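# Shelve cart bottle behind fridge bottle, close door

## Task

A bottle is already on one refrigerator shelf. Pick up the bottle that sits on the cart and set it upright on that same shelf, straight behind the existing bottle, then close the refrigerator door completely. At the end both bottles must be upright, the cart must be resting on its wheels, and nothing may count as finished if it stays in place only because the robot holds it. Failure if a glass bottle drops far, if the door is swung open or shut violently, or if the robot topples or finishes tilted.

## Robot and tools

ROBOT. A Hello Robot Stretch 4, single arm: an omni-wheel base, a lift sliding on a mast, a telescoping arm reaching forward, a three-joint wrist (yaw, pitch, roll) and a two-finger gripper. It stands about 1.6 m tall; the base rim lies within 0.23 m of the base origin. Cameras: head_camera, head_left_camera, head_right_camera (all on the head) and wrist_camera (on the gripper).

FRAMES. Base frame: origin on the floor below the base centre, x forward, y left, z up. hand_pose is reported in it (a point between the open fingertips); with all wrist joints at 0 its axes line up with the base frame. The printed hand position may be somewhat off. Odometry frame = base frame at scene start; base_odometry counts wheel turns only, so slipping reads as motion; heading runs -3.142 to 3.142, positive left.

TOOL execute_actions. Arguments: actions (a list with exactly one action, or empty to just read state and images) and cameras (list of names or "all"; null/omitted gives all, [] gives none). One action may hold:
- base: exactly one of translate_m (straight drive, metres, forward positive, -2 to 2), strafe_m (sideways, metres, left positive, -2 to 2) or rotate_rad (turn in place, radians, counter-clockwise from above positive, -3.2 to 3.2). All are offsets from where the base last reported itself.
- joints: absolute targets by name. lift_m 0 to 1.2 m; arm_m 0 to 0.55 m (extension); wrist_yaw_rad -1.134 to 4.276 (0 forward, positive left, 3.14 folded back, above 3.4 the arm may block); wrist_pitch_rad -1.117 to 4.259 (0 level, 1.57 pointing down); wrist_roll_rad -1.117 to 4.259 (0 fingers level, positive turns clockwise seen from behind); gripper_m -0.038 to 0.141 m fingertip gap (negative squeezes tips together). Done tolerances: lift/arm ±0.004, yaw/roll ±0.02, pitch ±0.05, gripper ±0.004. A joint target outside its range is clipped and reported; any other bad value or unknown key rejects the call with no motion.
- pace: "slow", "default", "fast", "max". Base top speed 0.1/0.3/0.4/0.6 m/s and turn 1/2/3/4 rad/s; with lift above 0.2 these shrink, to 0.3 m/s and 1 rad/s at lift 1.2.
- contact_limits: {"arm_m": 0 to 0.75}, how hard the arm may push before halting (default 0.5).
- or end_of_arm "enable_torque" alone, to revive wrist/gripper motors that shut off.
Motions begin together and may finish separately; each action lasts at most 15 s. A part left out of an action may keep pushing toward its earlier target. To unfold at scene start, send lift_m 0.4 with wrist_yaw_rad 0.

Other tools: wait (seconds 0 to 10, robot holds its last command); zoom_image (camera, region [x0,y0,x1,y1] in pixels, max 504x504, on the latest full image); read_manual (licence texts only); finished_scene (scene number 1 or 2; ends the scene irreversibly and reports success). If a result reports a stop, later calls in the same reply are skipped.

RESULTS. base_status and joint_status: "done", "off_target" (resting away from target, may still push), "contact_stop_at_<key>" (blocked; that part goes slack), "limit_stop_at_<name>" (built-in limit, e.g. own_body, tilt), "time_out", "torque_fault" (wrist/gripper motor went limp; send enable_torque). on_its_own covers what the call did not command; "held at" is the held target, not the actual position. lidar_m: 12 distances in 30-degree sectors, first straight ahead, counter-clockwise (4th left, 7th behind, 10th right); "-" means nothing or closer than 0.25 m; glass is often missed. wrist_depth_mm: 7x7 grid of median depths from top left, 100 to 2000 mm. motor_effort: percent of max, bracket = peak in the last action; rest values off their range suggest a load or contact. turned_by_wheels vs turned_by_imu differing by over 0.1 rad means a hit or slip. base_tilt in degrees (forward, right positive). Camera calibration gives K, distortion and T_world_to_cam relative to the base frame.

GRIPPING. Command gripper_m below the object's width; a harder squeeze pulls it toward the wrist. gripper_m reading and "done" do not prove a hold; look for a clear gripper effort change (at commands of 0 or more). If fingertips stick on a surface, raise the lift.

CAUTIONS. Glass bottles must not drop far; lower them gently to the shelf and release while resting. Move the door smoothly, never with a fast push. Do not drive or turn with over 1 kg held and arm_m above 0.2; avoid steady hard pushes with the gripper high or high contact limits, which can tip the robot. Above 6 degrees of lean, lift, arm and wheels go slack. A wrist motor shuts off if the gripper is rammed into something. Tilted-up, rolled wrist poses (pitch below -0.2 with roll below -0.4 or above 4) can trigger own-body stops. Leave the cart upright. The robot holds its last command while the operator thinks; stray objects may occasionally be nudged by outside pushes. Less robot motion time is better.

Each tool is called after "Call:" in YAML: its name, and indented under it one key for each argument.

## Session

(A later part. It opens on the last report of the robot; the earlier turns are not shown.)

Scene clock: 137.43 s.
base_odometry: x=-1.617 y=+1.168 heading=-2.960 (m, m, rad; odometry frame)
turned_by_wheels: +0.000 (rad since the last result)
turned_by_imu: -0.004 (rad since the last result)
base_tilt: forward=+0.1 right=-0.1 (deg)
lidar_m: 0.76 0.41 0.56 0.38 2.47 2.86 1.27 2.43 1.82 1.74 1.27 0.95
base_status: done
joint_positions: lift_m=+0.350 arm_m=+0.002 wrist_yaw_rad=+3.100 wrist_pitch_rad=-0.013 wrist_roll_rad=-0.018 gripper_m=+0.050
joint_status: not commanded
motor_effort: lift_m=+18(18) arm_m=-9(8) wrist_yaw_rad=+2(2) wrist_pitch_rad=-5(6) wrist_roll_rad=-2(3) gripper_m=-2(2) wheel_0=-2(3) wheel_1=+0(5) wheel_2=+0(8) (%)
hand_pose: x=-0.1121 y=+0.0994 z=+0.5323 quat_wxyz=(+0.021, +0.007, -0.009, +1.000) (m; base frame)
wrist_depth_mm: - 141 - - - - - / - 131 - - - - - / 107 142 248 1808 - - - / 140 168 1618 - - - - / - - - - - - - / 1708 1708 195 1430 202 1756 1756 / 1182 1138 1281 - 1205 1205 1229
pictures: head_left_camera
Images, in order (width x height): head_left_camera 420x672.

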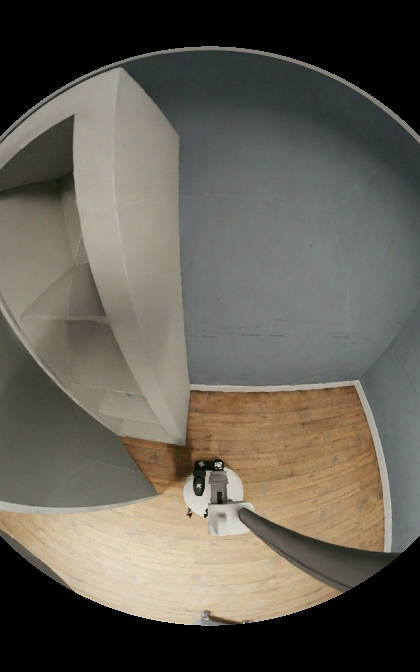

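Call:
execute_actions:
  actions:
    - {"base":{"strafe_m":0.5},"pace":"slow"}
  cameras: ["head_left_camera"]

Scene clock: 148.67 s.
base_odometry: x=-1.526 y=+0.676 heading=-2.960 (m, m, rad; odometry frame)
turned_by_wheels: +0.000 (rad since the last result)
turned_by_imu: +0.000 (rad since the last result)
base_tilt: forward=+0.1 right=-0.1 (deg)
lidar_m: 0.38 0.38 0.27 0.25 0.25 2.85 1.37 1.31 2.33 2.25 1.28 0.39
base_status: done
joint_positions: lift_m=+0.350 arm_m=+0.002 wrist_yaw_rad=+3.100 wrist_pitch_rad=-0.013 wrist_roll_rad=-0.018 gripper_m=+0.050
joint_status: not commanded
motor_effort: lift_m=+18(18) arm_m=-9(8) wrist_yaw_rad=+2(2) wrist_pitch_rad=-5(5) wrist_roll_rad=-1(2) gripper_m=-2(4) wheel_0=-1(8) wheel_1=-1(10) wheel_2=-1(1) (%)
hand_pose: x=-0.1121 y=+0.0994 z=+0.5323 quat_wxyz=(+0.021, +0.007, -0.009, +1.000) (m; base frame)
wrist_depth_mm: - 140 - - - 312 239 / - 131 - - - 314 241 / 107 142 247 - - 315 242 / 140 168 1863 - - 315 236 / - - - - - 314 242 / 1618 1464 195 1618 202 312 240 / 1182 1160 1281 - 1205 278 239
pictures: head_left_camera
Images, in order (width x height): head_left_camera 420x672.

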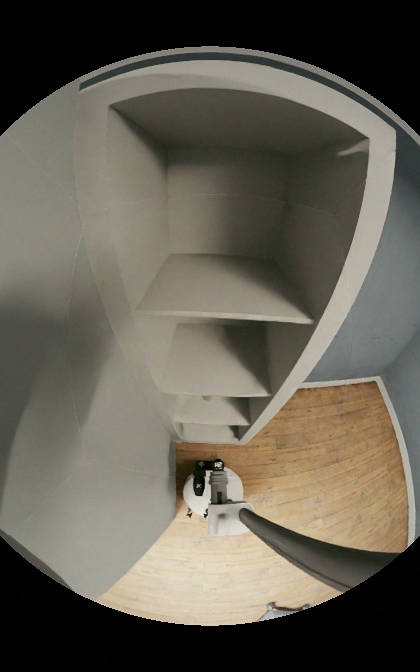

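Call:
execute_actions:
  actions:
    - {"base":{"strafe_m":0.12},"pace":"slow"}
  cameras: ["head_left_camera"]

Call:
execute_actions:
  actions:
    - {"base":{"translate_m":-0.35}}
  cameras: ["head_left_camera","head_camera"]

Scene clock: 156.10 s.
base_odometry: x=-1.508 y=+0.582 heading=-2.959 (m, m, rad; odometry frame)
turned_by_wheels: +0.001 (rad since the last result)
turned_by_imu: -0.002 (rad since the last result)
base_tilt: forward=+0.2 right=+0.0 (deg)
lidar_m: 0.37 0.27 0.25 - 0.25 0.30 1.47 1.35 2.42 2.35 1.29 0.41
base_status: strafe_m contact_stop (by the wheels' count: +0.096 of +0.120)
joint_positions: lift_m=+0.350 arm_m=+0.002 wrist_yaw_rad=+3.100 wrist_pitch_rad=-0.013 wrist_roll_rad=-0.018 gripper_m=+0.050
joint_status: not commanded
on_its_own: the wheels are slack since a contact_stop
motor_effort: lift_m=+19(19) arm_m=-8(8) wrist_yaw_rad=+2(2) wrist_pitch_rad=-5(6) wrist_roll_rad=-2(0) gripper_m=-3(1) wheel_0=+0(36) wheel_1=+0(34) wheel_2=+0(6) (%)
hand_pose: x=-0.1121 y=+0.0994 z=+0.5322 quat_wxyz=(+0.021, +0.007, -0.009, +1.000) (m; base frame)
wrist_depth_mm: - 141 - - - 220 - / - 131 - - - 222 168 / 107 142 248 - - 223 164 / 140 169 - - - 222 165 / - 1983 - - - 221 164 / 1576 1430 195 1661 202 220 167 / 1205 1138 1281 - 1138 192 -
pictures: head_left_camera
Images, in order (width x height): head_left_camera 420x672.

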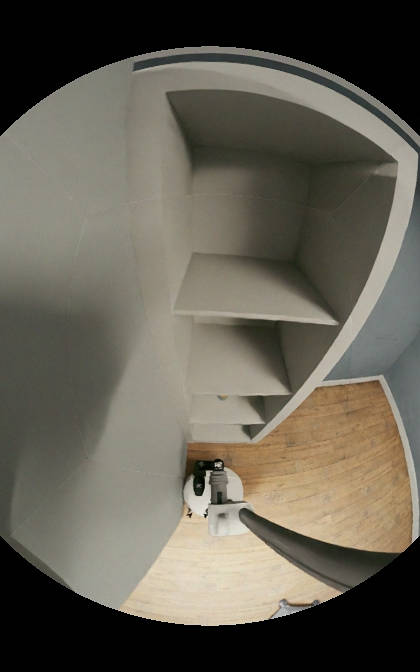

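not run: a stop came earlier in this reply.

Call:
execute_actions:
  actions:
    - {"base":{"strafe_m":-0.1}}
  cameras: []

Call:
execute_actions:
  actions:
    - {"base":{"translate_m":-0.55}}

Scene clock: 161.47 s.
base_odometry: x=-1.526 y=+0.680 heading=-2.959 (m, m, rad; odometry frame)
turned_by_wheels: +0.000 (rad since the last result)
turned_by_imu: -0.002 (rad since the last result)
base_tilt: forward=+0.2 right=+0.0 (deg)
lidar_m: 0.37 0.40 0.28 0.25 0.28 2.84 1.36 1.32 2.33 2.24 1.30 0.40
base_status: done
joint_positions: lift_m=+0.350 arm_m=+0.002 wrist_yaw_rad=+3.100 wrist_pitch_rad=-0.013 wrist_roll_rad=-0.018 gripper_m=+0.050
joint_status: not commanded
motor_effort: lift_m=+19(19) arm_m=-8(9) wrist_yaw_rad=+2(2) wrist_pitch_rad=-5(5) wrist_roll_rad=-2(1) gripper_m=-2(1) wheel_0=-2(8) wheel_1=+1(7) wheel_2=+0(2) (%)
hand_pose: x=-0.1121 y=+0.0994 z=+0.5322 quat_wxyz=(+0.021, +0.007, -0.009, +1.000) (m; base frame)
wrist_depth_mm: - 140 - - - - 298 / - 131 - - - - 300 / 107 142 248 - - - 303 / 140 168 1921 - - - 303 / - - - - - - 301 / 1618 1499 195 1618 202 1618 298 / 1182 1138 1281 - 1205 362 296
pictures: none
No camera images: the call's "cameras" was empty. Leave "cameras" out to get every camera's image.

Scene clock: 164.80 s.
base_odometry: x=-0.985 y=+0.780 heading=-2.959 (m, m, rad; odometry frame)
turned_by_wheels: +0.000 (rad since the last result)
turned_by_imu: +0.001 (rad since the last result)
base_tilt: forward=+0.2 right=-0.1 (deg)
lidar_m: 0.92 0.46 0.46 1.76 1.83 2.29 0.96 0.81 2.29 2.23 2.05 0.95
base_status: done
joint_positions: lift_m=+0.350 arm_m=+0.002 wrist_yaw_rad=+3.100 wrist_pitch_rad=-0.013 wrist_roll_rad=-0.018 gripper_m=+0.050
joint_status: not commanded
motor_effort: lift_m=+19(19) arm_m=-8(8) wrist_yaw_rad=+2(2) wrist_pitch_rad=-5(6) wrist_roll_rad=-2(2) gripper_m=-3(3) wheel_0=-1(3) wheel_1=+1(4) wheel_2=-2(8) (%)
hand_pose: x=-0.1121 y=+0.0994 z=+0.5322 quat_wxyz=(+0.021, +0.007, -0.009, +1.000) (m; base frame)
wrist_depth_mm: - 141 - - - - - / - 131 - - - - - / 107 142 248 - - - - / 140 168 1255 - - - - / - - - - - - - / 1138 1281 195 1661 202 1756 1808 / 854 917 1281 - 1205 1182 1229
pictures: head_camera, head_left_camera, head_right_camera, wrist_camera
camera_calibration (this result's frames):
wrist_camera: T_world_to_cam=[[0.0571256, 0.997596, 0.0392207, -0.123404], [0.00740275, 0.0388605, -0.999217, 0.57962], [-0.99834, 0.0573713, -0.00516502, 0.11666], [0, 0, 0, 1]] pos_world=[0.119225, 0.0938901, 0.584609]
Images, in order (width x height): head_camera 420x560, head_left_camera 420x672, head_right_camera 420x672, wrist_camera 616x392.

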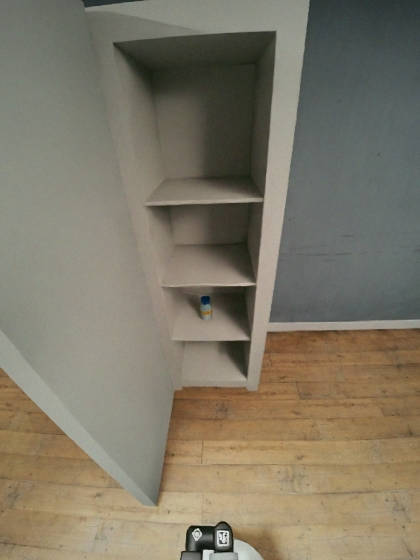

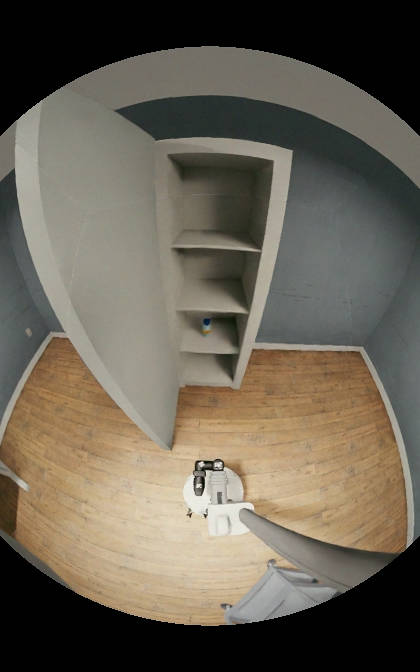

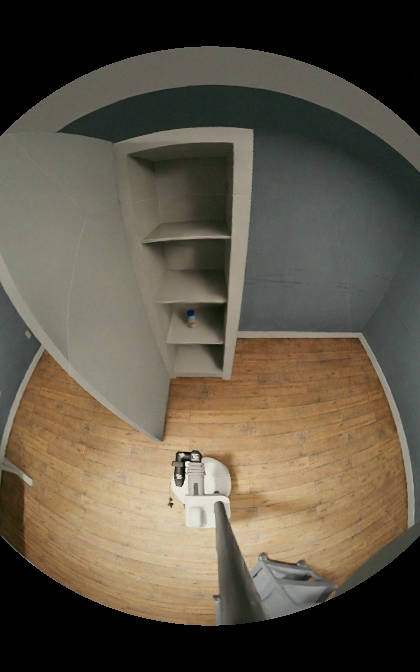

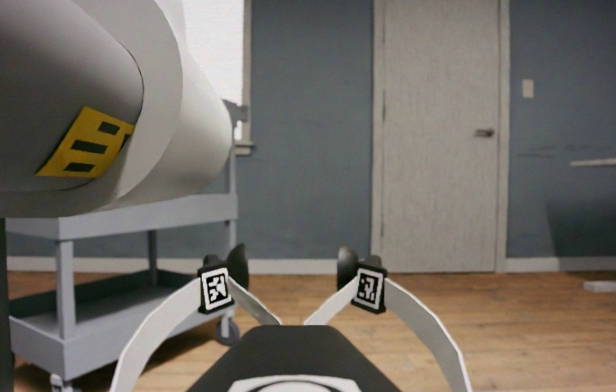

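Call:
execute_actions:
  actions:
    - {"base":{"rotate_rad":-2.7},"joints":{"lift_m":0.93}}
  cameras: ["head_camera","head_left_camera"]

Scene clock: 185.83 s.
base_odometry: x=-0.985 y=+0.780 heading=+0.624 (m, m, rad; odometry frame)
turned_by_wheels: -2.700 (rad since the last result)
turned_by_imu: -2.679 (rad since the last result)
base_tilt: forward=+0.1 right=+0.0 (deg)
lidar_m: 0.78 2.35 2.19 2.23 1.57 0.93 0.47 0.44 2.08 1.74 2.34 1.04
base_status: done
joint_positions: lift_m=+0.930 arm_m=+0.002 wrist_yaw_rad=+3.100 wrist_pitch_rad=-0.013 wrist_roll_rad=-0.018 gripper_m=+0.050
joint_status: all done
motor_effort: lift_m=+23(27) arm_m=-8(9) wrist_yaw_rad=+2(2) wrist_pitch_rad=-5(5) wrist_roll_rad=+0(0) gripper_m=-2(3) wheel_0=+0(6) wheel_1=+1(7) wheel_2=+0(7) (%)
hand_pose: x=-0.1121 y=+0.0994 z=+1.1119 quat_wxyz=(+0.021, +0.007, -0.009, +1.000) (m; base frame)
wrist_depth_mm: - 140 768 1118 1430 1336 1336 / - 131 768 1118 1464 1366 1336 / 107 142 248 1138 1430 1336 1336 / 140 168 778 1138 1430 1366 1366 / - 574 715 1118 1366 1182 1366 / - 554 195 1078 202 1397 1366 / - 554 715 - 1336 931 1366
pictures: head_camera, head_left_camera
Images, in order (width x height): head_camera 420x560, head_left_camera 420x672.

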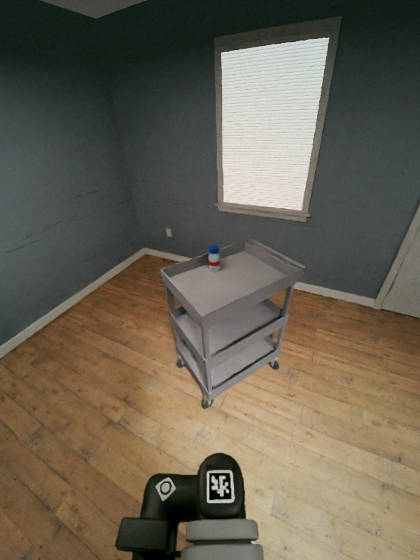

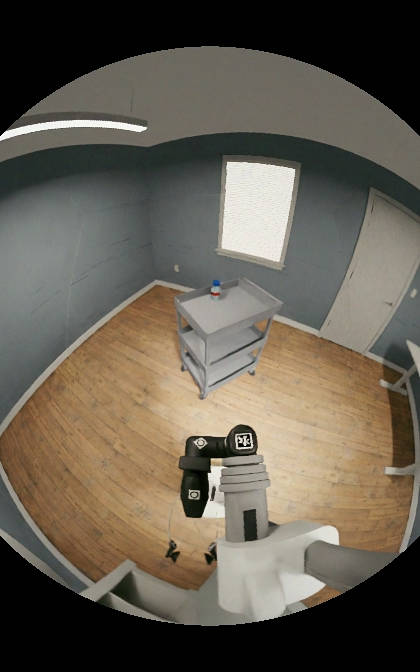

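Call:
execute_actions:
  actions:
    - {"base":{"strafe_m":0.087},"joints":{"wrist_yaw_rad":0,"wrist_pitch_rad":0.35,"gripper_m":0.11}}
  cameras: []

Call:
execute_actions:
  actions:
    - {"base":{"translate_m":0.45},"joints":{"arm_m":0.25}}
  cameras: ["head_camera","wrist_camera"]

Scene clock: 197.03 s.
base_odometry: x=-1.036 y=+0.851 heading=+0.624 (m, m, rad; odometry frame)
turned_by_wheels: +0.000 (rad since the last result)
turned_by_imu: -0.001 (rad since the last result)
base_tilt: forward=+0.2 right=-0.1 (deg)
lidar_m: 0.80 2.28 2.13 2.16 1.50 0.87 0.59 0.49 2.32 1.88 2.40 0.98
base_status: done
joint_positions: lift_m=+0.930 arm_m=+0.001 wrist_yaw_rad=+0.001 wrist_pitch_rad=+0.352 wrist_roll_rad=-0.018 gripper_m=+0.110
joint_status: all done
motor_effort: lift_m=+23(23) arm_m=-8(9) wrist_yaw_rad=-1(8) wrist_pitch_rad=-5(3) wrist_roll_rad=-1(0) gripper_m=+0(3) wheel_0=+0(6) wheel_1=+0(8) wheel_2=+0(0) (%)
hand_pose: x=+0.4433 y=-0.0873 z=+1.0086 quat_wxyz=(+0.985, -0.009, +0.175, +0.002) (m; base frame)
wrist_depth_mm: 1921 - - - 1921 1756 1618 / - - - - 1983 1808 1661 / - - - 1138 1255 1863 1756 / - - 946 878 842 1983 1808 / - - 1160 1138 1205 - 1921 / 1661 1618 991 866 904 1756 1808 / 1397 1397 1366 - 1281 1430 1464
pictures: none
No camera images: the call's "cameras" was empty. Leave "cameras" out to get every camera's image.

Scene clock: 200.00 s.
base_odometry: x=-0.671 y=+1.114 heading=+0.624 (m, m, rad; odometry frame)
turned_by_wheels: +0.000 (rad since the last result)
turned_by_imu: -0.002 (rad since the last result)
base_tilt: forward=+0.2 right=+0.0 (deg)
lidar_m: 0.36 0.76 1.92 1.97 1.93 1.29 0.92 0.90 2.01 2.06 1.96 0.40
base_status: done
joint_positions: lift_m=+0.930 arm_m=+0.248 wrist_yaw_rad=+0.000 wrist_pitch_rad=+0.352 wrist_roll_rad=-0.018 gripper_m=+0.110
joint_status: all done
motor_effort: lift_m=+22(23) arm_m=+9(9) wrist_yaw_rad=+0(0) wrist_pitch_rad=-5(5) wrist_roll_rad=+1(0) gripper_m=+1(1) wheel_0=+0(6) wheel_1=-1(4) wheel_2=+2(9) (%)
hand_pose: x=+0.6902 y=-0.0874 z=+1.0086 quat_wxyz=(+0.985, -0.009, +0.175, +0.002) (m; base frame)
wrist_depth_mm: 1618 1863 1618 1430 1308 1205 1098 / 1708 1921 1708 1537 1397 1255 1160 / 1756 - 1808 1661 1464 1308 1205 / 1808 - 1983 1756 1576 1366 1281 / 1863 - - 415 591 580 530 / 1708 394 445 392 473 517 473 / 362 399 433 - 439 424 439
pictures: head_camera, wrist_camera
camera_calibration (this result's frames):
wrist_camera: T_world_to_cam=[[-0.000196228, -0.99911, 0.042172, -0.139479], [-0.36241, -0.0392341, -0.931193, 1.23676], [0.932019, -0.0154663, -0.362079, -0.0478445], [0, 0, 0, 1]] pos_world=[0.492778, -0.0915723, 1.14022]
Images, in order (width x height): head_camera 420x560, wrist_camera 616x392.

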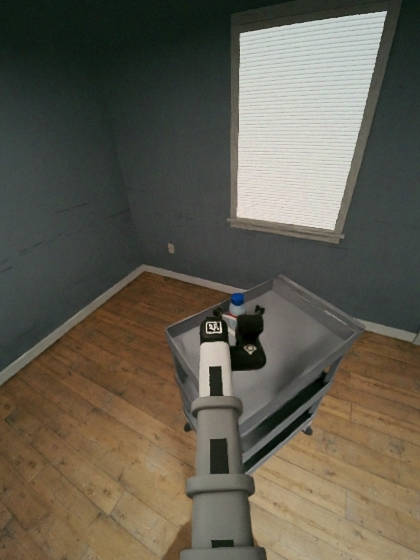

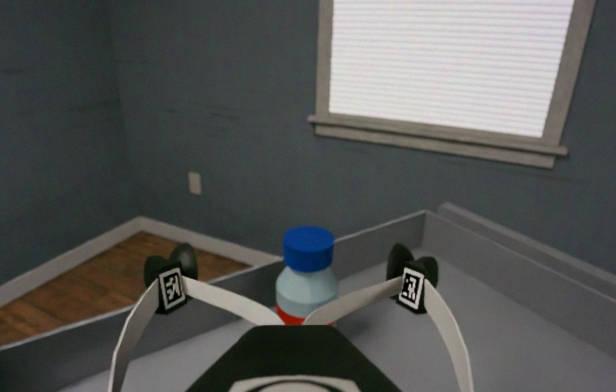

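Call:
execute_actions:
  actions:
    - {"base":{"strafe_m":-0.013},"joints":{"lift_m":0.825,"gripper_m":0.095}}
  cameras: []

Call:
execute_actions:
  actions:
    - {"joints":{"arm_m":0.36},"pace":"slow"}
  cameras: ["wrist_camera"]

Scene clock: 206.47 s.
base_odometry: x=-0.663 y=+1.103 heading=+0.624 (m, m, rad; odometry frame)
turned_by_wheels: +0.000 (rad since the last result)
turned_by_imu: -0.001 (rad since the last result)
base_tilt: forward=+0.2 right=+0.0 (deg)
lidar_m: 0.35 0.71 1.93 2.02 1.95 1.29 0.90 0.91 1.99 2.04 1.99 0.42
base_status: done
joint_positions: lift_m=+0.825 arm_m=+0.248 wrist_yaw_rad=+0.000 wrist_pitch_rad=+0.352 wrist_roll_rad=-0.018 gripper_m=+0.095
joint_status: all done
motor_effort: lift_m=+18(19) arm_m=+9(8) wrist_yaw_rad=+1(1) wrist_pitch_rad=-5(5) wrist_roll_rad=+0(1) gripper_m=+0(1) wheel_0=+0(8) wheel_1=-1(6) wheel_2=+0(2) (%)
hand_pose: x=+0.6902 y=-0.0874 z=+0.9040 quat_wxyz=(+0.985, -0.009, +0.175, +0.002) (m; base frame)
wrist_depth_mm: 1661 1863 1618 1464 1308 1205 1098 / 1708 1983 1708 1537 1397 1255 1138 / 1756 - 1808 1537 1464 1281 1205 / 1808 - 452 359 569 530 466 / 340 377 421 377 449 452 430 / 336 329 324 353 202 355 355 / 285 285 298 - 303 291 297
pictures: none
No camera images: the call's "cameras" was empty. Leave "cameras" out to get every camera's image.

Scene clock: 208.83 s.
base_odometry: x=-0.663 y=+1.103 heading=+0.624 (m, m, rad; odometry frame)
turned_by_wheels: +0.000 (rad since the last result)
turned_by_imu: -0.001 (rad since the last result)
base_tilt: forward=+0.2 right=+0.0 (deg)
lidar_m: 0.34 0.71 1.94 2.00 1.96 1.30 0.91 0.88 1.98 2.05 1.96 0.43
base_status: not commanded
joint_positions: lift_m=+0.825 arm_m=+0.358 wrist_yaw_rad=+0.000 wrist_pitch_rad=+0.352 wrist_roll_rad=-0.018 gripper_m=+0.095
joint_status: all done
motor_effort: lift_m=+18(18) arm_m=+9(8) wrist_yaw_rad=+1(0) wrist_pitch_rad=-5(5) wrist_roll_rad=-1(0) gripper_m=-1(1) wheel_0=+1(0) wheel_1=+0(1) wheel_2=+0(0) (%)
hand_pose: x=+0.8001 y=-0.0874 z=+0.9040 quat_wxyz=(+0.985, -0.009, +0.175, +0.002) (m; base frame)
wrist_depth_mm: 1618 1708 1537 1366 1205 1118 1025 / 1661 1808 1576 1430 1281 1160 1060 / 1708 1983 1756 1499 1366 1205 1118 / 1756 - 1863 248 480 488 449 / 1756 1983 336 249 427 445 404 / 264 286 322 249 202 355 357 / 271 283 297 - 303 291 297
pictures: wrist_camera
camera_calibration (this result's frames):
wrist_camera: T_world_to_cam=[[-0.000196334, -0.99911, 0.0421719, -0.135045], [-0.36241, -0.0392339, -0.931192, 1.17916], [0.932019, -0.0154664, -0.36208, -0.188203], [0, 0, 0, 1]] pos_world=[0.60272, -0.0915723, 1.03557]
Images, in order (width x height): wrist_camera 616x392.

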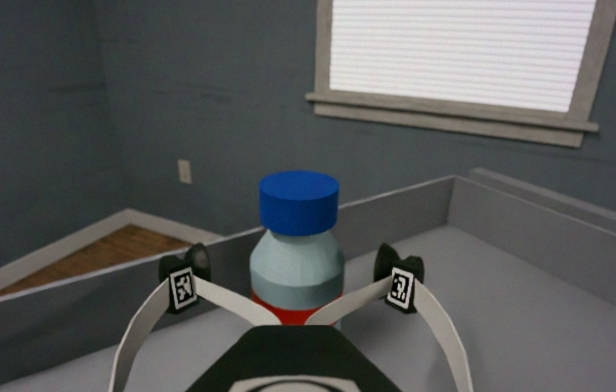

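Call:
execute_actions:
  actions:
    - {"joints":{"arm_m":0.397},"pace":"slow"}
  cameras: []

Call:
execute_actions:
  actions:
    - {"joints":{"gripper_m":-0.01}}
  cameras: ["wrist_camera"]

Call:
execute_actions:
  actions:
    - {"joints":{"lift_m":0.94},"pace":"slow"}
  cameras: ["wrist_camera"]

Scene clock: 218.87 s.
base_odometry: x=-0.663 y=+1.103 heading=+0.624 (m, m, rad; odometry frame)
turned_by_wheels: +0.000 (rad since the last result)
turned_by_imu: -0.001 (rad since the last result)
base_tilt: forward=+0.2 right=+0.0 (deg)
lidar_m: 0.35 0.75 1.93 2.02 1.93 1.30 0.92 0.90 2.00 2.04 1.96 0.42
base_status: not commanded
joint_positions: lift_m=+0.825 arm_m=+0.395 wrist_yaw_rad=+0.000 wrist_pitch_rad=+0.352 wrist_roll_rad=-0.018 gripper_m=+0.095
joint_status: all done
motor_effort: lift_m=+18(18) arm_m=+9(8) wrist_yaw_rad=+0(0) wrist_pitch_rad=-5(4) wrist_roll_rad=-1(0) gripper_m=-2(2) wheel_0=+0(0) wheel_1=-1(1) wheel_2=+0(0) (%)
hand_pose: x=+0.8371 y=-0.0874 z=+0.9040 quat_wxyz=(+0.985, -0.009, +0.175, +0.002) (m; base frame)
wrist_depth_mm: 1618 1708 1464 1308 1205 1078 991 / 1618 1808 1576 1397 1255 1118 1042 / 1708 1921 1708 1499 1336 1182 1098 / 1756 - 1808 236 1366 459 1098 / 1708 1983 310 204 394 430 384 / 866 256 291 213 202 355 355 / 242 268 297 - 303 293 297
pictures: none
No camera images: the call's "cameras" was empty. Leave "cameras" out to get every camera's image.

Scene clock: 220.67 s.
base_odometry: x=-0.663 y=+1.103 heading=+0.624 (m, m, rad; odometry frame)
turned_by_wheels: +0.000 (rad since the last result)
turned_by_imu: +0.000 (rad since the last result)
base_tilt: forward=+0.2 right=-0.1 (deg)
lidar_m: 0.36 0.74 1.94 1.99 1.96 1.31 0.89 0.89 2.00 2.05 1.94 0.42
base_status: not commanded
joint_positions: lift_m=+0.825 arm_m=+0.395 wrist_yaw_rad=+0.000 wrist_pitch_rad=+0.356 wrist_roll_rad=-0.018 gripper_m=-0.009
joint_status: all done
motor_effort: lift_m=+19(19) arm_m=+9(9) wrist_yaw_rad=+1(5) wrist_pitch_rad=-15(15) wrist_roll_rad=+0(1) gripper_m=-25(23) wheel_0=+0(0) wheel_1=-1(1) wheel_2=+0(0) (%)
hand_pose: x=+0.8368 y=-0.0875 z=+0.9029 quat_wxyz=(+0.984, -0.009, +0.177, +0.001) (m; base frame)
wrist_depth_mm: 1618 1661 1464 1308 1182 1078 1008 / 1661 1808 1576 1397 1255 1118 1060 / 1661 1921 1661 1499 1336 1182 1098 / 1708 - 1808 1499 1366 459 433 / 1756 1921 296 187 404 424 384 / 245 175 200 198 186 334 351 / 240 273 289 - 298 287 293
pictures: wrist_camera
camera_calibration (this result's frames):
wrist_camera: T_world_to_cam=[[-0.000249381, -0.99911, 0.0421731, -0.135004], [-0.365814, -0.0391588, -0.929864, 1.1931], [0.930688, -0.0156594, -0.365479, -0.218615], [0, 0, 0, 1]] pos_world=[0.63988, -0.0915875, 1.03521]
Images, in order (width x height): wrist_camera 616x392.

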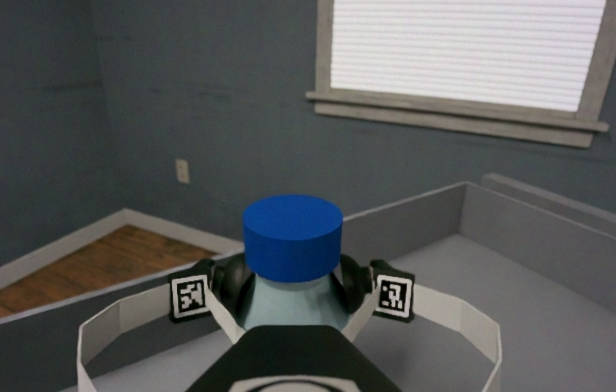

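Scene clock: 222.47 s.
base_odometry: x=-0.663 y=+1.103 heading=+0.624 (m, m, rad; odometry frame)
turned_by_wheels: +0.000 (rad since the last result)
turned_by_imu: +0.000 (rad since the last result)
base_tilt: forward=+0.2 right=-0.1 (deg)
lidar_m: 0.33 0.74 1.94 2.02 1.96 1.29 0.91 0.91 2.00 2.04 1.98 0.42
base_status: not commanded
joint_positions: lift_m=+0.940 arm_m=+0.395 wrist_yaw_rad=+0.000 wrist_pitch_rad=+0.356 wrist_roll_rad=-0.018 gripper_m=-0.009
joint_status: all done
motor_effort: lift_m=+25(23) arm_m=+9(9) wrist_yaw_rad=+1(1) wrist_pitch_rad=-18(19) wrist_roll_rad=-2(1) gripper_m=-24(24) wheel_0=+0(0) wheel_1=+0(1) wheel_2=+0(0) (%)
hand_pose: x=+0.8367 y=-0.0875 z=+1.0172 quat_wxyz=(+0.984, -0.009, +0.177, +0.002) (m; base frame)
wrist_depth_mm: 1576 1708 1464 1308 1182 1078 1008 / 1661 1808 1576 1366 1255 1138 1042 / 1708 1921 1661 1499 1308 1205 1078 / 1708 - 1808 1464 1397 1255 1160 / 1808 - 1863 187 1464 1255 1205 / 1618 175 200 198 186 445 433 / 1397 1397 1430 - 445 430 407
pictures: wrist_camera
camera_calibration (this result's frames):
wrist_camera: T_world_to_cam=[[-0.000214616, -0.99911, 0.0421733, -0.139854], [-0.366583, -0.0391588, -0.929561, 1.29969], [0.930385, -0.0156595, -0.366248, -0.175729], [0, 0, 0, 1]] pos_world=[0.639909, -0.0915875, 1.14968]
Images, in order (width x height): wrist_camera 616x392.

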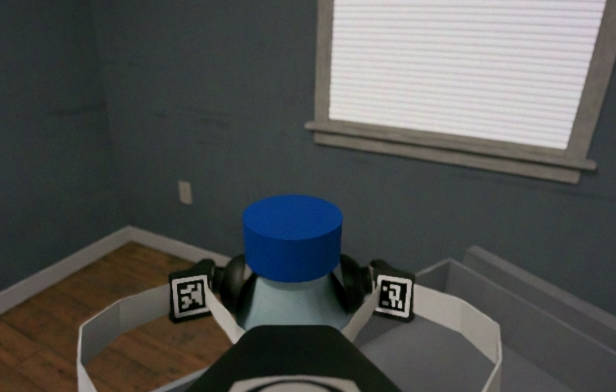

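Call:
execute_actions:
  actions:
    - {"joints":{"arm_m":0},"base":{"translate_m":-0.45}}
  cameras: []

Call:
execute_actions:
  actions:
    - {"base":{"rotate_rad":2.7},"joints":{"lift_m":0.6}}
  cameras: ["head_camera","wrist_camera"]

Scene clock: 233.60 s.
base_odometry: x=-1.029 y=+0.840 heading=+0.624 (m, m, rad; odometry frame)
turned_by_wheels: +0.000 (rad since the last result)
turned_by_imu: +0.000 (rad since the last result)
base_tilt: forward=+0.2 right=+0.0 (deg)
lidar_m: 0.79 2.27 2.13 2.19 1.54 0.87 0.60 0.46 2.29 1.85 2.36 0.98
base_status: done
joint_positions: lift_m=+0.940 arm_m=+0.002 wrist_yaw_rad=+0.000 wrist_pitch_rad=+0.357 wrist_roll_rad=-0.018 gripper_m=-0.009
joint_status: all done
motor_effort: lift_m=+24(25) arm_m=-8(9) wrist_yaw_rad=+1(1) wrist_pitch_rad=-19(19) wrist_roll_rad=-1(1) gripper_m=-24(25) wheel_0=-1(3) wheel_1=+1(7) wheel_2=-1(9) (%)
hand_pose: x=+0.4428 y=-0.0875 z=+1.0172 quat_wxyz=(+0.984, -0.009, +0.177, +0.001) (m; base frame)
wrist_depth_mm: 1983 - - - 1921 1756 1618 / - - - - - 1808 1661 / - - - 1229 1229 1863 1756 / - - 891 750 866 1983 1808 / - - 1060 187 1255 - 1921 / 1661 175 199 198 186 1708 1756 / 1397 1397 1336 - 1281 1430 1430
pictures: none
No camera images: the call's "cameras" was empty. Leave "cameras" out to get every camera's image.

Scene clock: 236.40 s.
base_odometry: x=-1.029 y=+0.840 heading=-2.959 (m, m, rad; odometry frame)
turned_by_wheels: +2.700 (rad since the last result)
turned_by_imu: +2.677 (rad since the last result)
base_tilt: forward=+0.1 right=-0.1 (deg)
lidar_m: 0.88 0.52 0.46 1.80 1.86 2.31 0.88 0.81 2.20 2.15 2.01 1.48
base_status: done
joint_positions: lift_m=+0.600 arm_m=+0.002 wrist_yaw_rad=+0.000 wrist_pitch_rad=+0.356 wrist_roll_rad=-0.018 gripper_m=-0.009
joint_status: all done
motor_effort: lift_m=+20(24) arm_m=-8(8) wrist_yaw_rad=+0(1) wrist_pitch_rad=-18(18) wrist_roll_rad=-2(1) gripper_m=-24(25) wheel_0=-2(5) wheel_1=+0(6) wheel_2=-2(7) (%)
hand_pose: x=+0.4428 y=-0.0873 z=+0.6776 quat_wxyz=(+0.984, -0.009, +0.177, +0.002) (m; base frame)
wrist_depth_mm: 621 878 1025 1008 1118 1138 1118 / 647 904 1078 1060 1205 1182 1182 / 676 866 946 878 1281 1281 1281 / 676 798 1229 715 1366 1366 1366 / 676 917 1205 187 1430 1430 1430 / 654 175 200 198 186 1160 1229 / 654 917 917 - 1042 1008 1008
pictures: head_camera, wrist_camera
camera_calibration (this result's frames):
wrist_camera: T_world_to_cam=[[0.000291942, -0.99911, 0.0421678, -0.1257], [-0.366594, -0.0393391, -0.929549, 0.839588], [0.930381, -0.0151871, -0.366279, 0.0664234], [0, 0, 0, 1]] pos_world=[0.246025, -0.0915505, 0.810068]
Images, in order (width x height): head_camera 420x560, wrist_camera 616x392.

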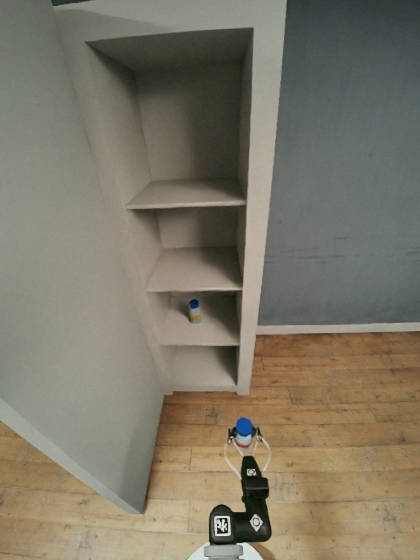

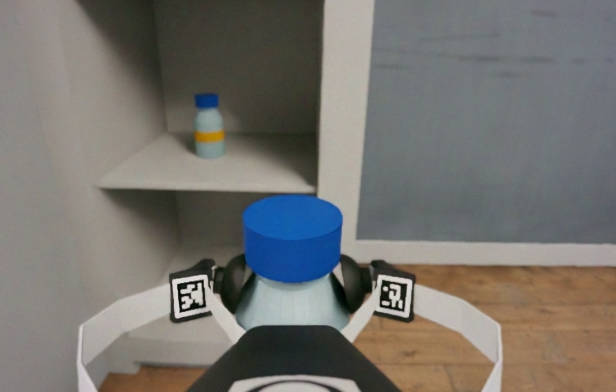

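Call:
execute_actions:
  actions:
    - {"base":{"strafe_m":0.09}}
  cameras: []

Call:
execute_actions:
  actions:
    - {"base":{"translate_m":0.38},"joints":{"arm_m":0.1},"pace":"slow"}
  cameras: ["head_camera","wrist_camera","head_left_camera"]

Scene clock: 255.67 s.
base_odometry: x=-1.012 y=+0.752 heading=-2.959 (m, m, rad; odometry frame)
turned_by_wheels: +0.000 (rad since the last result)
turned_by_imu: -0.001 (rad since the last result)
base_tilt: forward=+0.3 right=+0.0 (deg)
lidar_m: 0.87 0.42 0.39 1.76 1.79 2.33 0.99 0.83 2.33 2.25 1.99 0.95
base_status: done
joint_positions: lift_m=+0.600 arm_m=+0.002 wrist_yaw_rad=+0.000 wrist_pitch_rad=+0.356 wrist_roll_rad=-0.018 gripper_m=-0.009
joint_status: not commanded
motor_effort: lift_m=+20(20) arm_m=-8(8) wrist_yaw_rad=+1(0) wrist_pitch_rad=-17(18) wrist_roll_rad=-2(0) gripper_m=-25(25) wheel_0=-1(7) wheel_1=-1(6) wheel_2=-1(1) (%)
hand_pose: x=+0.4428 y=-0.0874 z=+0.6776 quat_wxyz=(+0.984, -0.009, +0.177, +0.002) (m; base frame)
wrist_depth_mm: 530 691 1025 1025 621 1138 1138 / 535 707 1078 1098 683 1205 1205 / 539 715 946 1078 707 1281 1281 / 539 750 1025 759 820 1366 1366 / 544 788 1025 187 809 1430 1430 / 530 175 200 198 186 1160 1205 / 530 820 917 - 1008 991 1008
pictures: none
No camera images: the call's "cameras" was empty. Leave "cameras" out to get every camera's image.

Scene clock: 260.73 s.
base_odometry: x=-1.386 y=+0.683 heading=-2.959 (m, m, rad; odometry frame)
turned_by_wheels: +0.000 (rad since the last result)
turned_by_imu: -0.002 (rad since the last result)
base_tilt: forward=+0.2 right=-0.1 (deg)
lidar_m: 0.50 0.36 0.27 0.26 0.27 2.60 1.25 1.19 2.33 2.25 1.48 0.53
base_status: done
joint_positions: lift_m=+0.600 arm_m=+0.098 wrist_yaw_rad=+0.000 wrist_pitch_rad=+0.356 wrist_roll_rad=-0.018 gripper_m=-0.009
joint_status: all done
motor_effort: lift_m=+20(20) arm_m=+9(8) wrist_yaw_rad=+1(1) wrist_pitch_rad=-18(18) wrist_roll_rad=-1(0) gripper_m=-24(24) wheel_0=+1(3) wheel_1=+0(4) wheel_2=-2(6) (%)
hand_pose: x=+0.5397 y=-0.0874 z=+0.6776 quat_wxyz=(+0.984, -0.009, +0.177, +0.002) (m; base frame)
wrist_depth_mm: 436 574 574 574 564 278 201 / 442 609 609 609 574 277 201 / 445 640 654 647 569 277 201 / 449 621 424 676 564 276 209 / 445 504 418 187 480 272 222 / 397 175 200 198 186 239 239 / 329 332 343 - 353 265 259
pictures: head_camera, head_left_camera, wrist_camera
camera_calibration (this result's frames):
wrist_camera: T_world_to_cam=[[0.0000834438, -0.999111, 0.0421678, -0.125672], [-0.366601, -0.0392626, -0.929549, 0.875107], [0.930378, -0.0153812, -0.366279, -0.0237142], [0, 0, 0, 1]] pos_world=[0.342889, -0.0915658, 0.810068]
Images, in order (width x height): head_camera 420x560, head_left_camera 420x672, wrist_camera 616x392.

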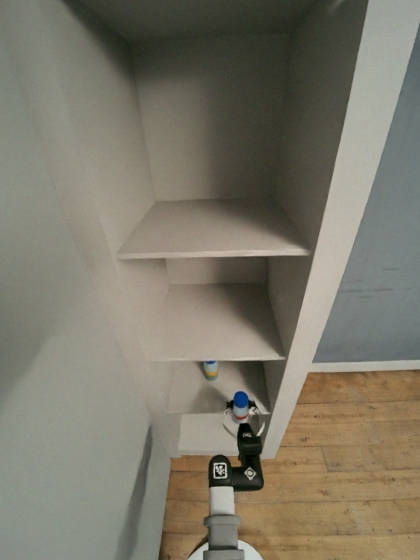

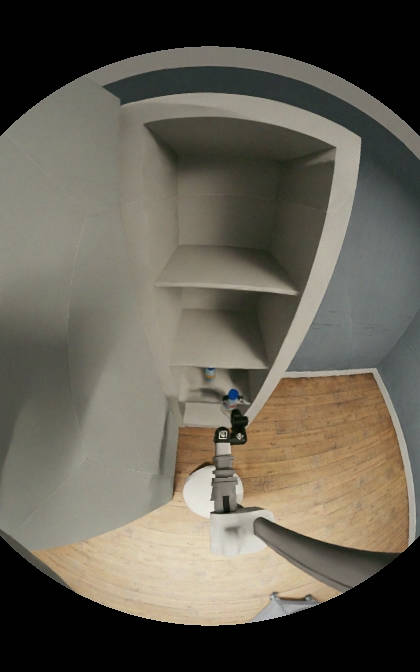

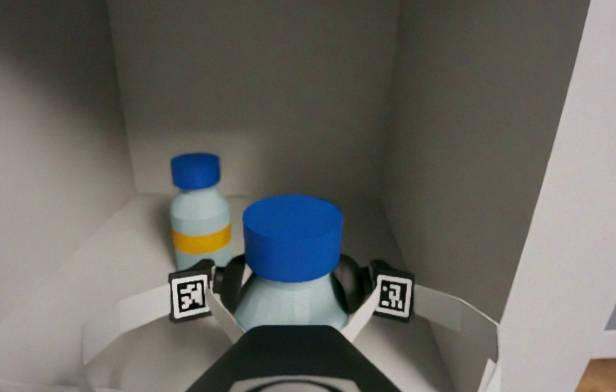

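Call:
execute_actions:
  actions:
    - {"joints":{"arm_m":0.42},"pace":"slow","contact_limits":{"arm_m":0.2}}
  cameras: ["head_camera","wrist_camera"]

Scene clock: 268.67 s.
base_odometry: x=-1.386 y=+0.683 heading=-2.959 (m, m, rad; odometry frame)
turned_by_wheels: +0.000 (rad since the last result)
turned_by_imu: -0.002 (rad since the last result)
base_tilt: forward=+0.2 right=-0.1 (deg)
lidar_m: 0.51 0.37 0.28 0.27 0.31 2.62 1.30 1.20 2.34 2.25 1.50 0.53
base_status: not commanded
joint_positions: lift_m=+0.600 arm_m=+0.418 wrist_yaw_rad=+0.000 wrist_pitch_rad=+0.356 wrist_roll_rad=-0.018 gripper_m=-0.009
joint_status: all done
motor_effort: lift_m=+20(20) arm_m=+9(9) wrist_yaw_rad=+1(0) wrist_pitch_rad=-18(18) wrist_roll_rad=-1(2) gripper_m=-26(26) wheel_0=+2(1) wheel_1=+0(0) wheel_2=-2(2) (%)
contact_limits: arm_m 0.2
hand_pose: x=+0.8597 y=-0.0874 z=+0.6776 quat_wxyz=(+0.984, -0.009, +0.177, +0.002) (m; base frame)
wrist_depth_mm: 282 282 279 279 279 277 224 / 297 297 296 297 296 289 224 / 317 317 315 314 314 306 224 / 338 336 336 325 334 307 224 / 362 362 351 187 353 304 221 / 382 176 200 198 187 260 219 / 327 332 342 - 351 258 216
pictures: head_camera, wrist_camera
camera_calibration (this result's frames):
wrist_camera: T_world_to_cam=[[0.0000827523, -0.999111, 0.0421678, -0.125698], [-0.366602, -0.0392623, -0.929549, 0.992415], [0.930378, -0.0153819, -0.36628, -0.321422], [0, 0, 0, 1]] pos_world=[0.662876, -0.0915659, 0.810068]
Images, in order (width x height): head_camera 420x560, wrist_camera 616x392.

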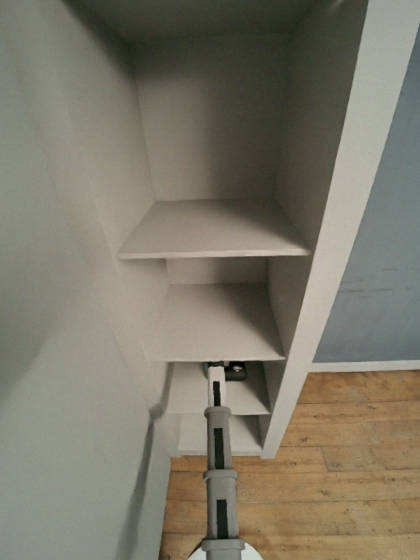

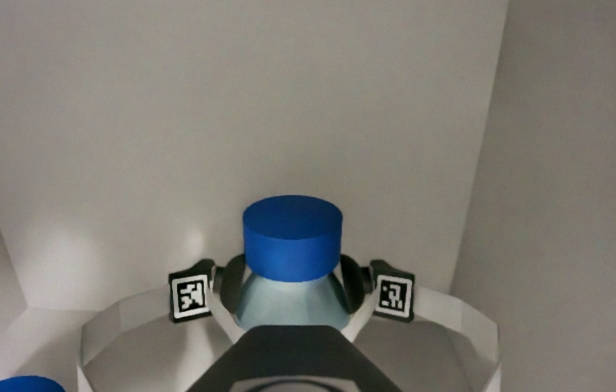

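Call:
execute_actions:
  actions:
    - {"joints":{"lift_m":0.575},"pace":"slow"}
  cameras: []

Call:
execute_actions:
  actions:
    - {"joints":{"lift_m":0.56},"pace":"slow"}
  cameras: ["wrist_camera"]

Scene clock: 275.33 s.
base_odometry: x=-1.386 y=+0.683 heading=-2.959 (m, m, rad; odometry frame)
turned_by_wheels: +0.000 (rad since the last result)
turned_by_imu: -0.001 (rad since the last result)
base_tilt: forward=+0.3 right=+0.0 (deg)
lidar_m: 0.51 0.39 0.27 0.26 0.29 2.58 1.29 1.17 2.33 2.28 1.51 0.53
base_status: not commanded
joint_positions: lift_m=+0.575 arm_m=+0.418 wrist_yaw_rad=+0.000 wrist_pitch_rad=+0.356 wrist_roll_rad=-0.018 gripper_m=-0.009
joint_status: all done
motor_effort: lift_m=+20(18) arm_m=+10(9) wrist_yaw_rad=+0(1) wrist_pitch_rad=-19(18) wrist_roll_rad=-2(1) gripper_m=-23(25) wheel_0=+1(1) wheel_1=+0(0) wheel_2=-2(2) (%)
hand_pose: x=+0.8597 y=-0.0874 z=+0.6526 quat_wxyz=(+0.984, -0.009, +0.177, +0.002) (m; base frame)
wrist_depth_mm: 281 281 281 278 278 277 224 / 297 297 297 296 296 289 224 / 317 315 315 314 314 306 224 / 338 338 336 325 336 307 223 / 364 362 349 187 353 304 222 / 359 175 200 198 186 260 219 / 131 301 310 - 319 260 217
pictures: none
No camera images: the call's "cameras" was empty. Leave "cameras" out to get every camera's image.

Scene clock: 276.17 s.
base_odometry: x=-1.386 y=+0.683 heading=-2.959 (m, m, rad; odometry frame)
turned_by_wheels: +0.000 (rad since the last result)
turned_by_imu: +0.000 (rad since the last result)
base_tilt: forward=+0.1 right=+0.0 (deg)
lidar_m: 0.52 0.38 0.28 0.26 0.31 2.59 1.28 1.18 2.35 2.26 1.48 0.55
base_status: not commanded
joint_positions: lift_m=+0.560 arm_m=+0.418 wrist_yaw_rad=+0.000 wrist_pitch_rad=+0.356 wrist_roll_rad=-0.018 gripper_m=-0.009
joint_status: all done
motor_effort: lift_m=+20(21) arm_m=+9(9) wrist_yaw_rad=+0(0) wrist_pitch_rad=-18(18) wrist_roll_rad=-1(1) gripper_m=-25(25) wheel_0=+2(2) wheel_1=+0(1) wheel_2=-2(2) (%)
hand_pose: x=+0.8597 y=-0.0874 z=+0.6376 quat_wxyz=(+0.984, -0.009, +0.177, +0.002) (m; base frame)
wrist_depth_mm: 281 281 281 279 278 277 224 / 297 297 296 297 294 289 224 / 315 315 317 315 314 304 224 / 338 336 336 327 334 307 224 / 364 362 351 188 351 303 220 / 336 175 200 198 186 260 219 / 120 283 291 - 300 259 216
pictures: wrist_camera
camera_calibration (this result's frames):
wrist_camera: T_world_to_cam=[[0.0000854859, -0.999111, 0.0421678, -0.124014], [-0.366664, -0.0392623, -0.929525, 0.955281], [0.930353, -0.015382, -0.366341, -0.336006], [0, 0, 0, 1]] pos_world=[0.662882, -0.0915659, 0.770093]
Images, in order (width x height): wrist_camera 616x392.

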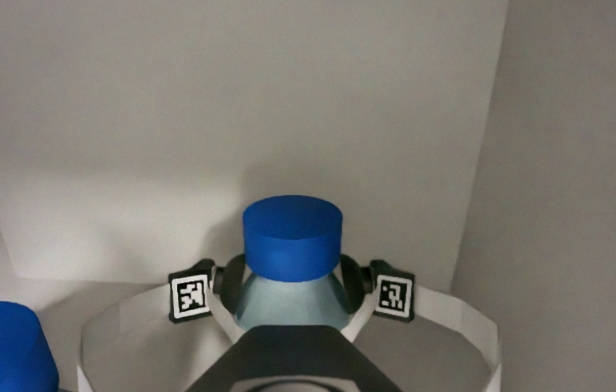

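Call:
execute_actions:
  actions:
    - {"joints":{"lift_m":0.545},"pace":"slow"}
  cameras: []

Scene clock: 280.13 s.
base_odometry: x=-1.386 y=+0.683 heading=-2.959 (m, m, rad; odometry frame)
turned_by_wheels: +0.000 (rad since the last result)
turned_by_imu: -0.001 (rad since the last result)
base_tilt: forward=+0.1 right=+0.0 (deg)
lidar_m: 0.52 0.38 0.27 0.25 0.28 2.56 1.28 1.18 2.36 2.27 1.49 0.54
base_status: not commanded
joint_positions: lift_m=+0.546 arm_m=+0.418 wrist_yaw_rad=-0.001 wrist_pitch_rad=+0.343 wrist_roll_rad=-0.018 gripper_m=-0.009
joint_status: all done
motor_effort: lift_m=+13(21) arm_m=+9(9) wrist_yaw_rad=+5(5) wrist_pitch_rad=+20(19) wrist_roll_rad=-2(1) gripper_m=-23(24) wheel_0=+2(2) wheel_1=+0(0) wheel_2=-2(2) (%)
hand_pose: x=+0.8609 y=-0.0878 z=+0.6267 quat_wxyz=(+0.985, -0.009, +0.171, +0.001) (m; base frame)
wrist_depth_mm: 281 281 279 281 279 278 222 / 297 296 297 297 294 287 223 / 315 315 314 314 312 304 223 / 334 334 329 325 332 306 222 / 357 357 345 186 347 303 220 / 332 173 200 196 187 259 218 / 122 281 287 - 297 277 215
pictures: none
No camera images: the call's "cameras" was empty. Leave "cameras" out to get every camera's image.

Contact. Ease up, release, raise, retract.

Call:
execute_actions:
  actions:
    - {"joints":{"lift_m":0.552},"pace":"slow"}
  cameras: []

Call:
execute_actions:
  actions:
    - {"joints":{"gripper_m":0.075},"pace":"slow"}
  cameras: ["wrist_camera"]

Call:
execute_actions:
  actions:
    - {"joints":{"lift_m":0.64},"pace":"slow"}
  cameras: []

Call:
execute_actions:
  actions:
    - {"joints":{"arm_m":0.2},"pace":"slow"}
  cameras: ["wrist_camera","head_camera"]

Scene clock: 287.77 s.
base_odometry: x=-1.386 y=+0.683 heading=-2.959 (m, m, rad; odometry frame)
turned_by_wheels: +0.000 (rad since the last result)
turned_by_imu: -0.001 (rad since the last result)
base_tilt: forward=+0.2 right=+0.0 (deg)
lidar_m: 0.51 0.40 0.26 0.25 0.32 2.59 1.29 1.20 2.33 2.26 1.48 0.55
base_status: not commanded
joint_positions: lift_m=+0.552 arm_m=+0.418 wrist_yaw_rad=+0.000 wrist_pitch_rad=+0.349 wrist_roll_rad=-0.018 gripper_m=-0.009
joint_status: all done
motor_effort: lift_m=+22(23) arm_m=+9(9) wrist_yaw_rad=+2(5) wrist_pitch_rad=+4(19) wrist_roll_rad=+0(2) gripper_m=-24(24) wheel_0=+1(1) wheel_1=+0(0) wheel_2=-2(2) (%)
hand_pose: x=+0.8604 y=-0.0875 z=+0.6315 quat_wxyz=(+0.985, -0.009, +0.174, +0.001) (m; base frame)
wrist_depth_mm: 281 281 279 279 278 278 223 / 296 297 297 296 296 287 224 / 315 315 315 314 314 306 224 / 336 336 334 325 334 306 223 / 362 357 349 187 351 304 221 / 334 175 200 198 185 259 218 / 121 281 287 - 298 258 216
pictures: none
No camera images: the call's "cameras" was empty. Leave "cameras" out to get every camera's image.

Scene clock: 290.87 s.
base_odometry: x=-1.386 y=+0.683 heading=-2.959 (m, m, rad; odometry frame)
turned_by_wheels: +0.000 (rad since the last result)
turned_by_imu: -0.001 (rad since the last result)
base_tilt: forward=+0.1 right=+0.0 (deg)
lidar_m: 0.52 0.38 0.28 0.26 0.32 2.59 1.30 1.18 2.33 2.25 1.47 0.56
base_status: not commanded
joint_positions: lift_m=+0.552 arm_m=+0.418 wrist_yaw_rad=+0.000 wrist_pitch_rad=+0.352 wrist_roll_rad=-0.018 gripper_m=+0.075
joint_status: all done
motor_effort: lift_m=+18(22) arm_m=+9(9) wrist_yaw_rad=-1(4) wrist_pitch_rad=-5(25) wrist_roll_rad=+0(1) gripper_m=-1(25) wheel_0=+1(1) wheel_1=+0(0) wheel_2=-2(2) (%)
hand_pose: x=+0.8602 y=-0.0873 z=+0.6309 quat_wxyz=(+0.985, -0.009, +0.175, +0.002) (m; base frame)
wrist_depth_mm: 281 282 279 279 278 277 224 / 297 296 296 297 296 289 224 / 315 315 315 314 314 304 224 / 338 336 330 325 334 307 224 / 362 359 228 195 351 306 221 / 325 334 207 202 208 300 218 / 195 277 290 - 286 267 216
pictures: wrist_camera
camera_calibration (this result's frames):
wrist_camera: T_world_to_cam=[[0.000243576, -0.999111, 0.0421665, -0.123775], [-0.362611, -0.039385, -0.931108, 0.946765], [0.931941, -0.0150632, -0.362298, -0.342815], [0, 0, 0, 1]] pos_world=[0.66282, -0.0915408, 0.762559]
Images, in order (width x height): wrist_camera 616x392.

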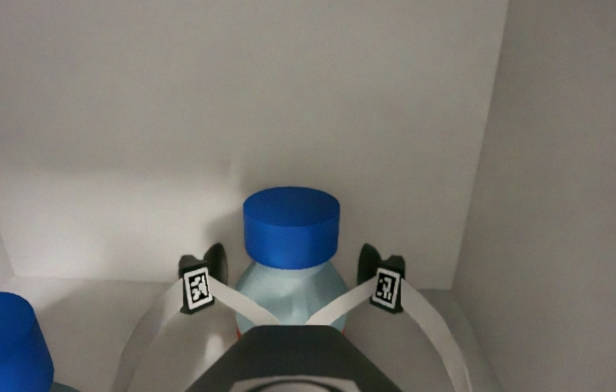

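Scene clock: 292.20 s.
base_odometry: x=-1.386 y=+0.683 heading=-2.959 (m, m, rad; odometry frame)
turned_by_wheels: +0.000 (rad since the last result)
turned_by_imu: +0.000 (rad since the last result)
base_tilt: forward=+0.2 right=+0.0 (deg)
lidar_m: 0.52 0.39 0.27 0.26 0.27 2.59 1.28 1.20 2.36 2.26 1.49 0.51
base_status: not commanded
joint_positions: lift_m=+0.606 arm_m=+0.419 wrist_yaw_rad=+0.000 wrist_pitch_rad=+0.352 wrist_roll_rad=-0.018 gripper_m=+0.075
joint_status: lift_m contact_stop (moved +0.053 of +0.088)
on_its_own: lift_m is slack since a contact_stop (your +0.640 is given up)
motor_effort: lift_m=+24(44) arm_m=+8(9) wrist_yaw_rad=+0(1) wrist_pitch_rad=-5(5) wrist_roll_rad=-2(0) gripper_m=-1(1) wheel_0=+2(3) wheel_1=+0(1) wheel_2=-2(5) (%)
hand_pose: x=+0.8605 y=-0.0873 z=+0.6843 quat_wxyz=(+0.985, -0.009, +0.175, +0.002) (m; base frame)
wrist_depth_mm: 281 281 278 279 278 277 224 / 296 297 297 296 294 289 225 / 315 315 314 314 314 304 224 / 338 338 336 334 334 307 224 / 364 359 349 349 351 304 221 / 382 379 212 208 208 298 219 / 338 336 353 - 347 266 216
pictures: none
No camera images: the call's "cameras" was empty. Leave "cameras" out to get every camera's image.

not run: a stop came earlier in this reply.


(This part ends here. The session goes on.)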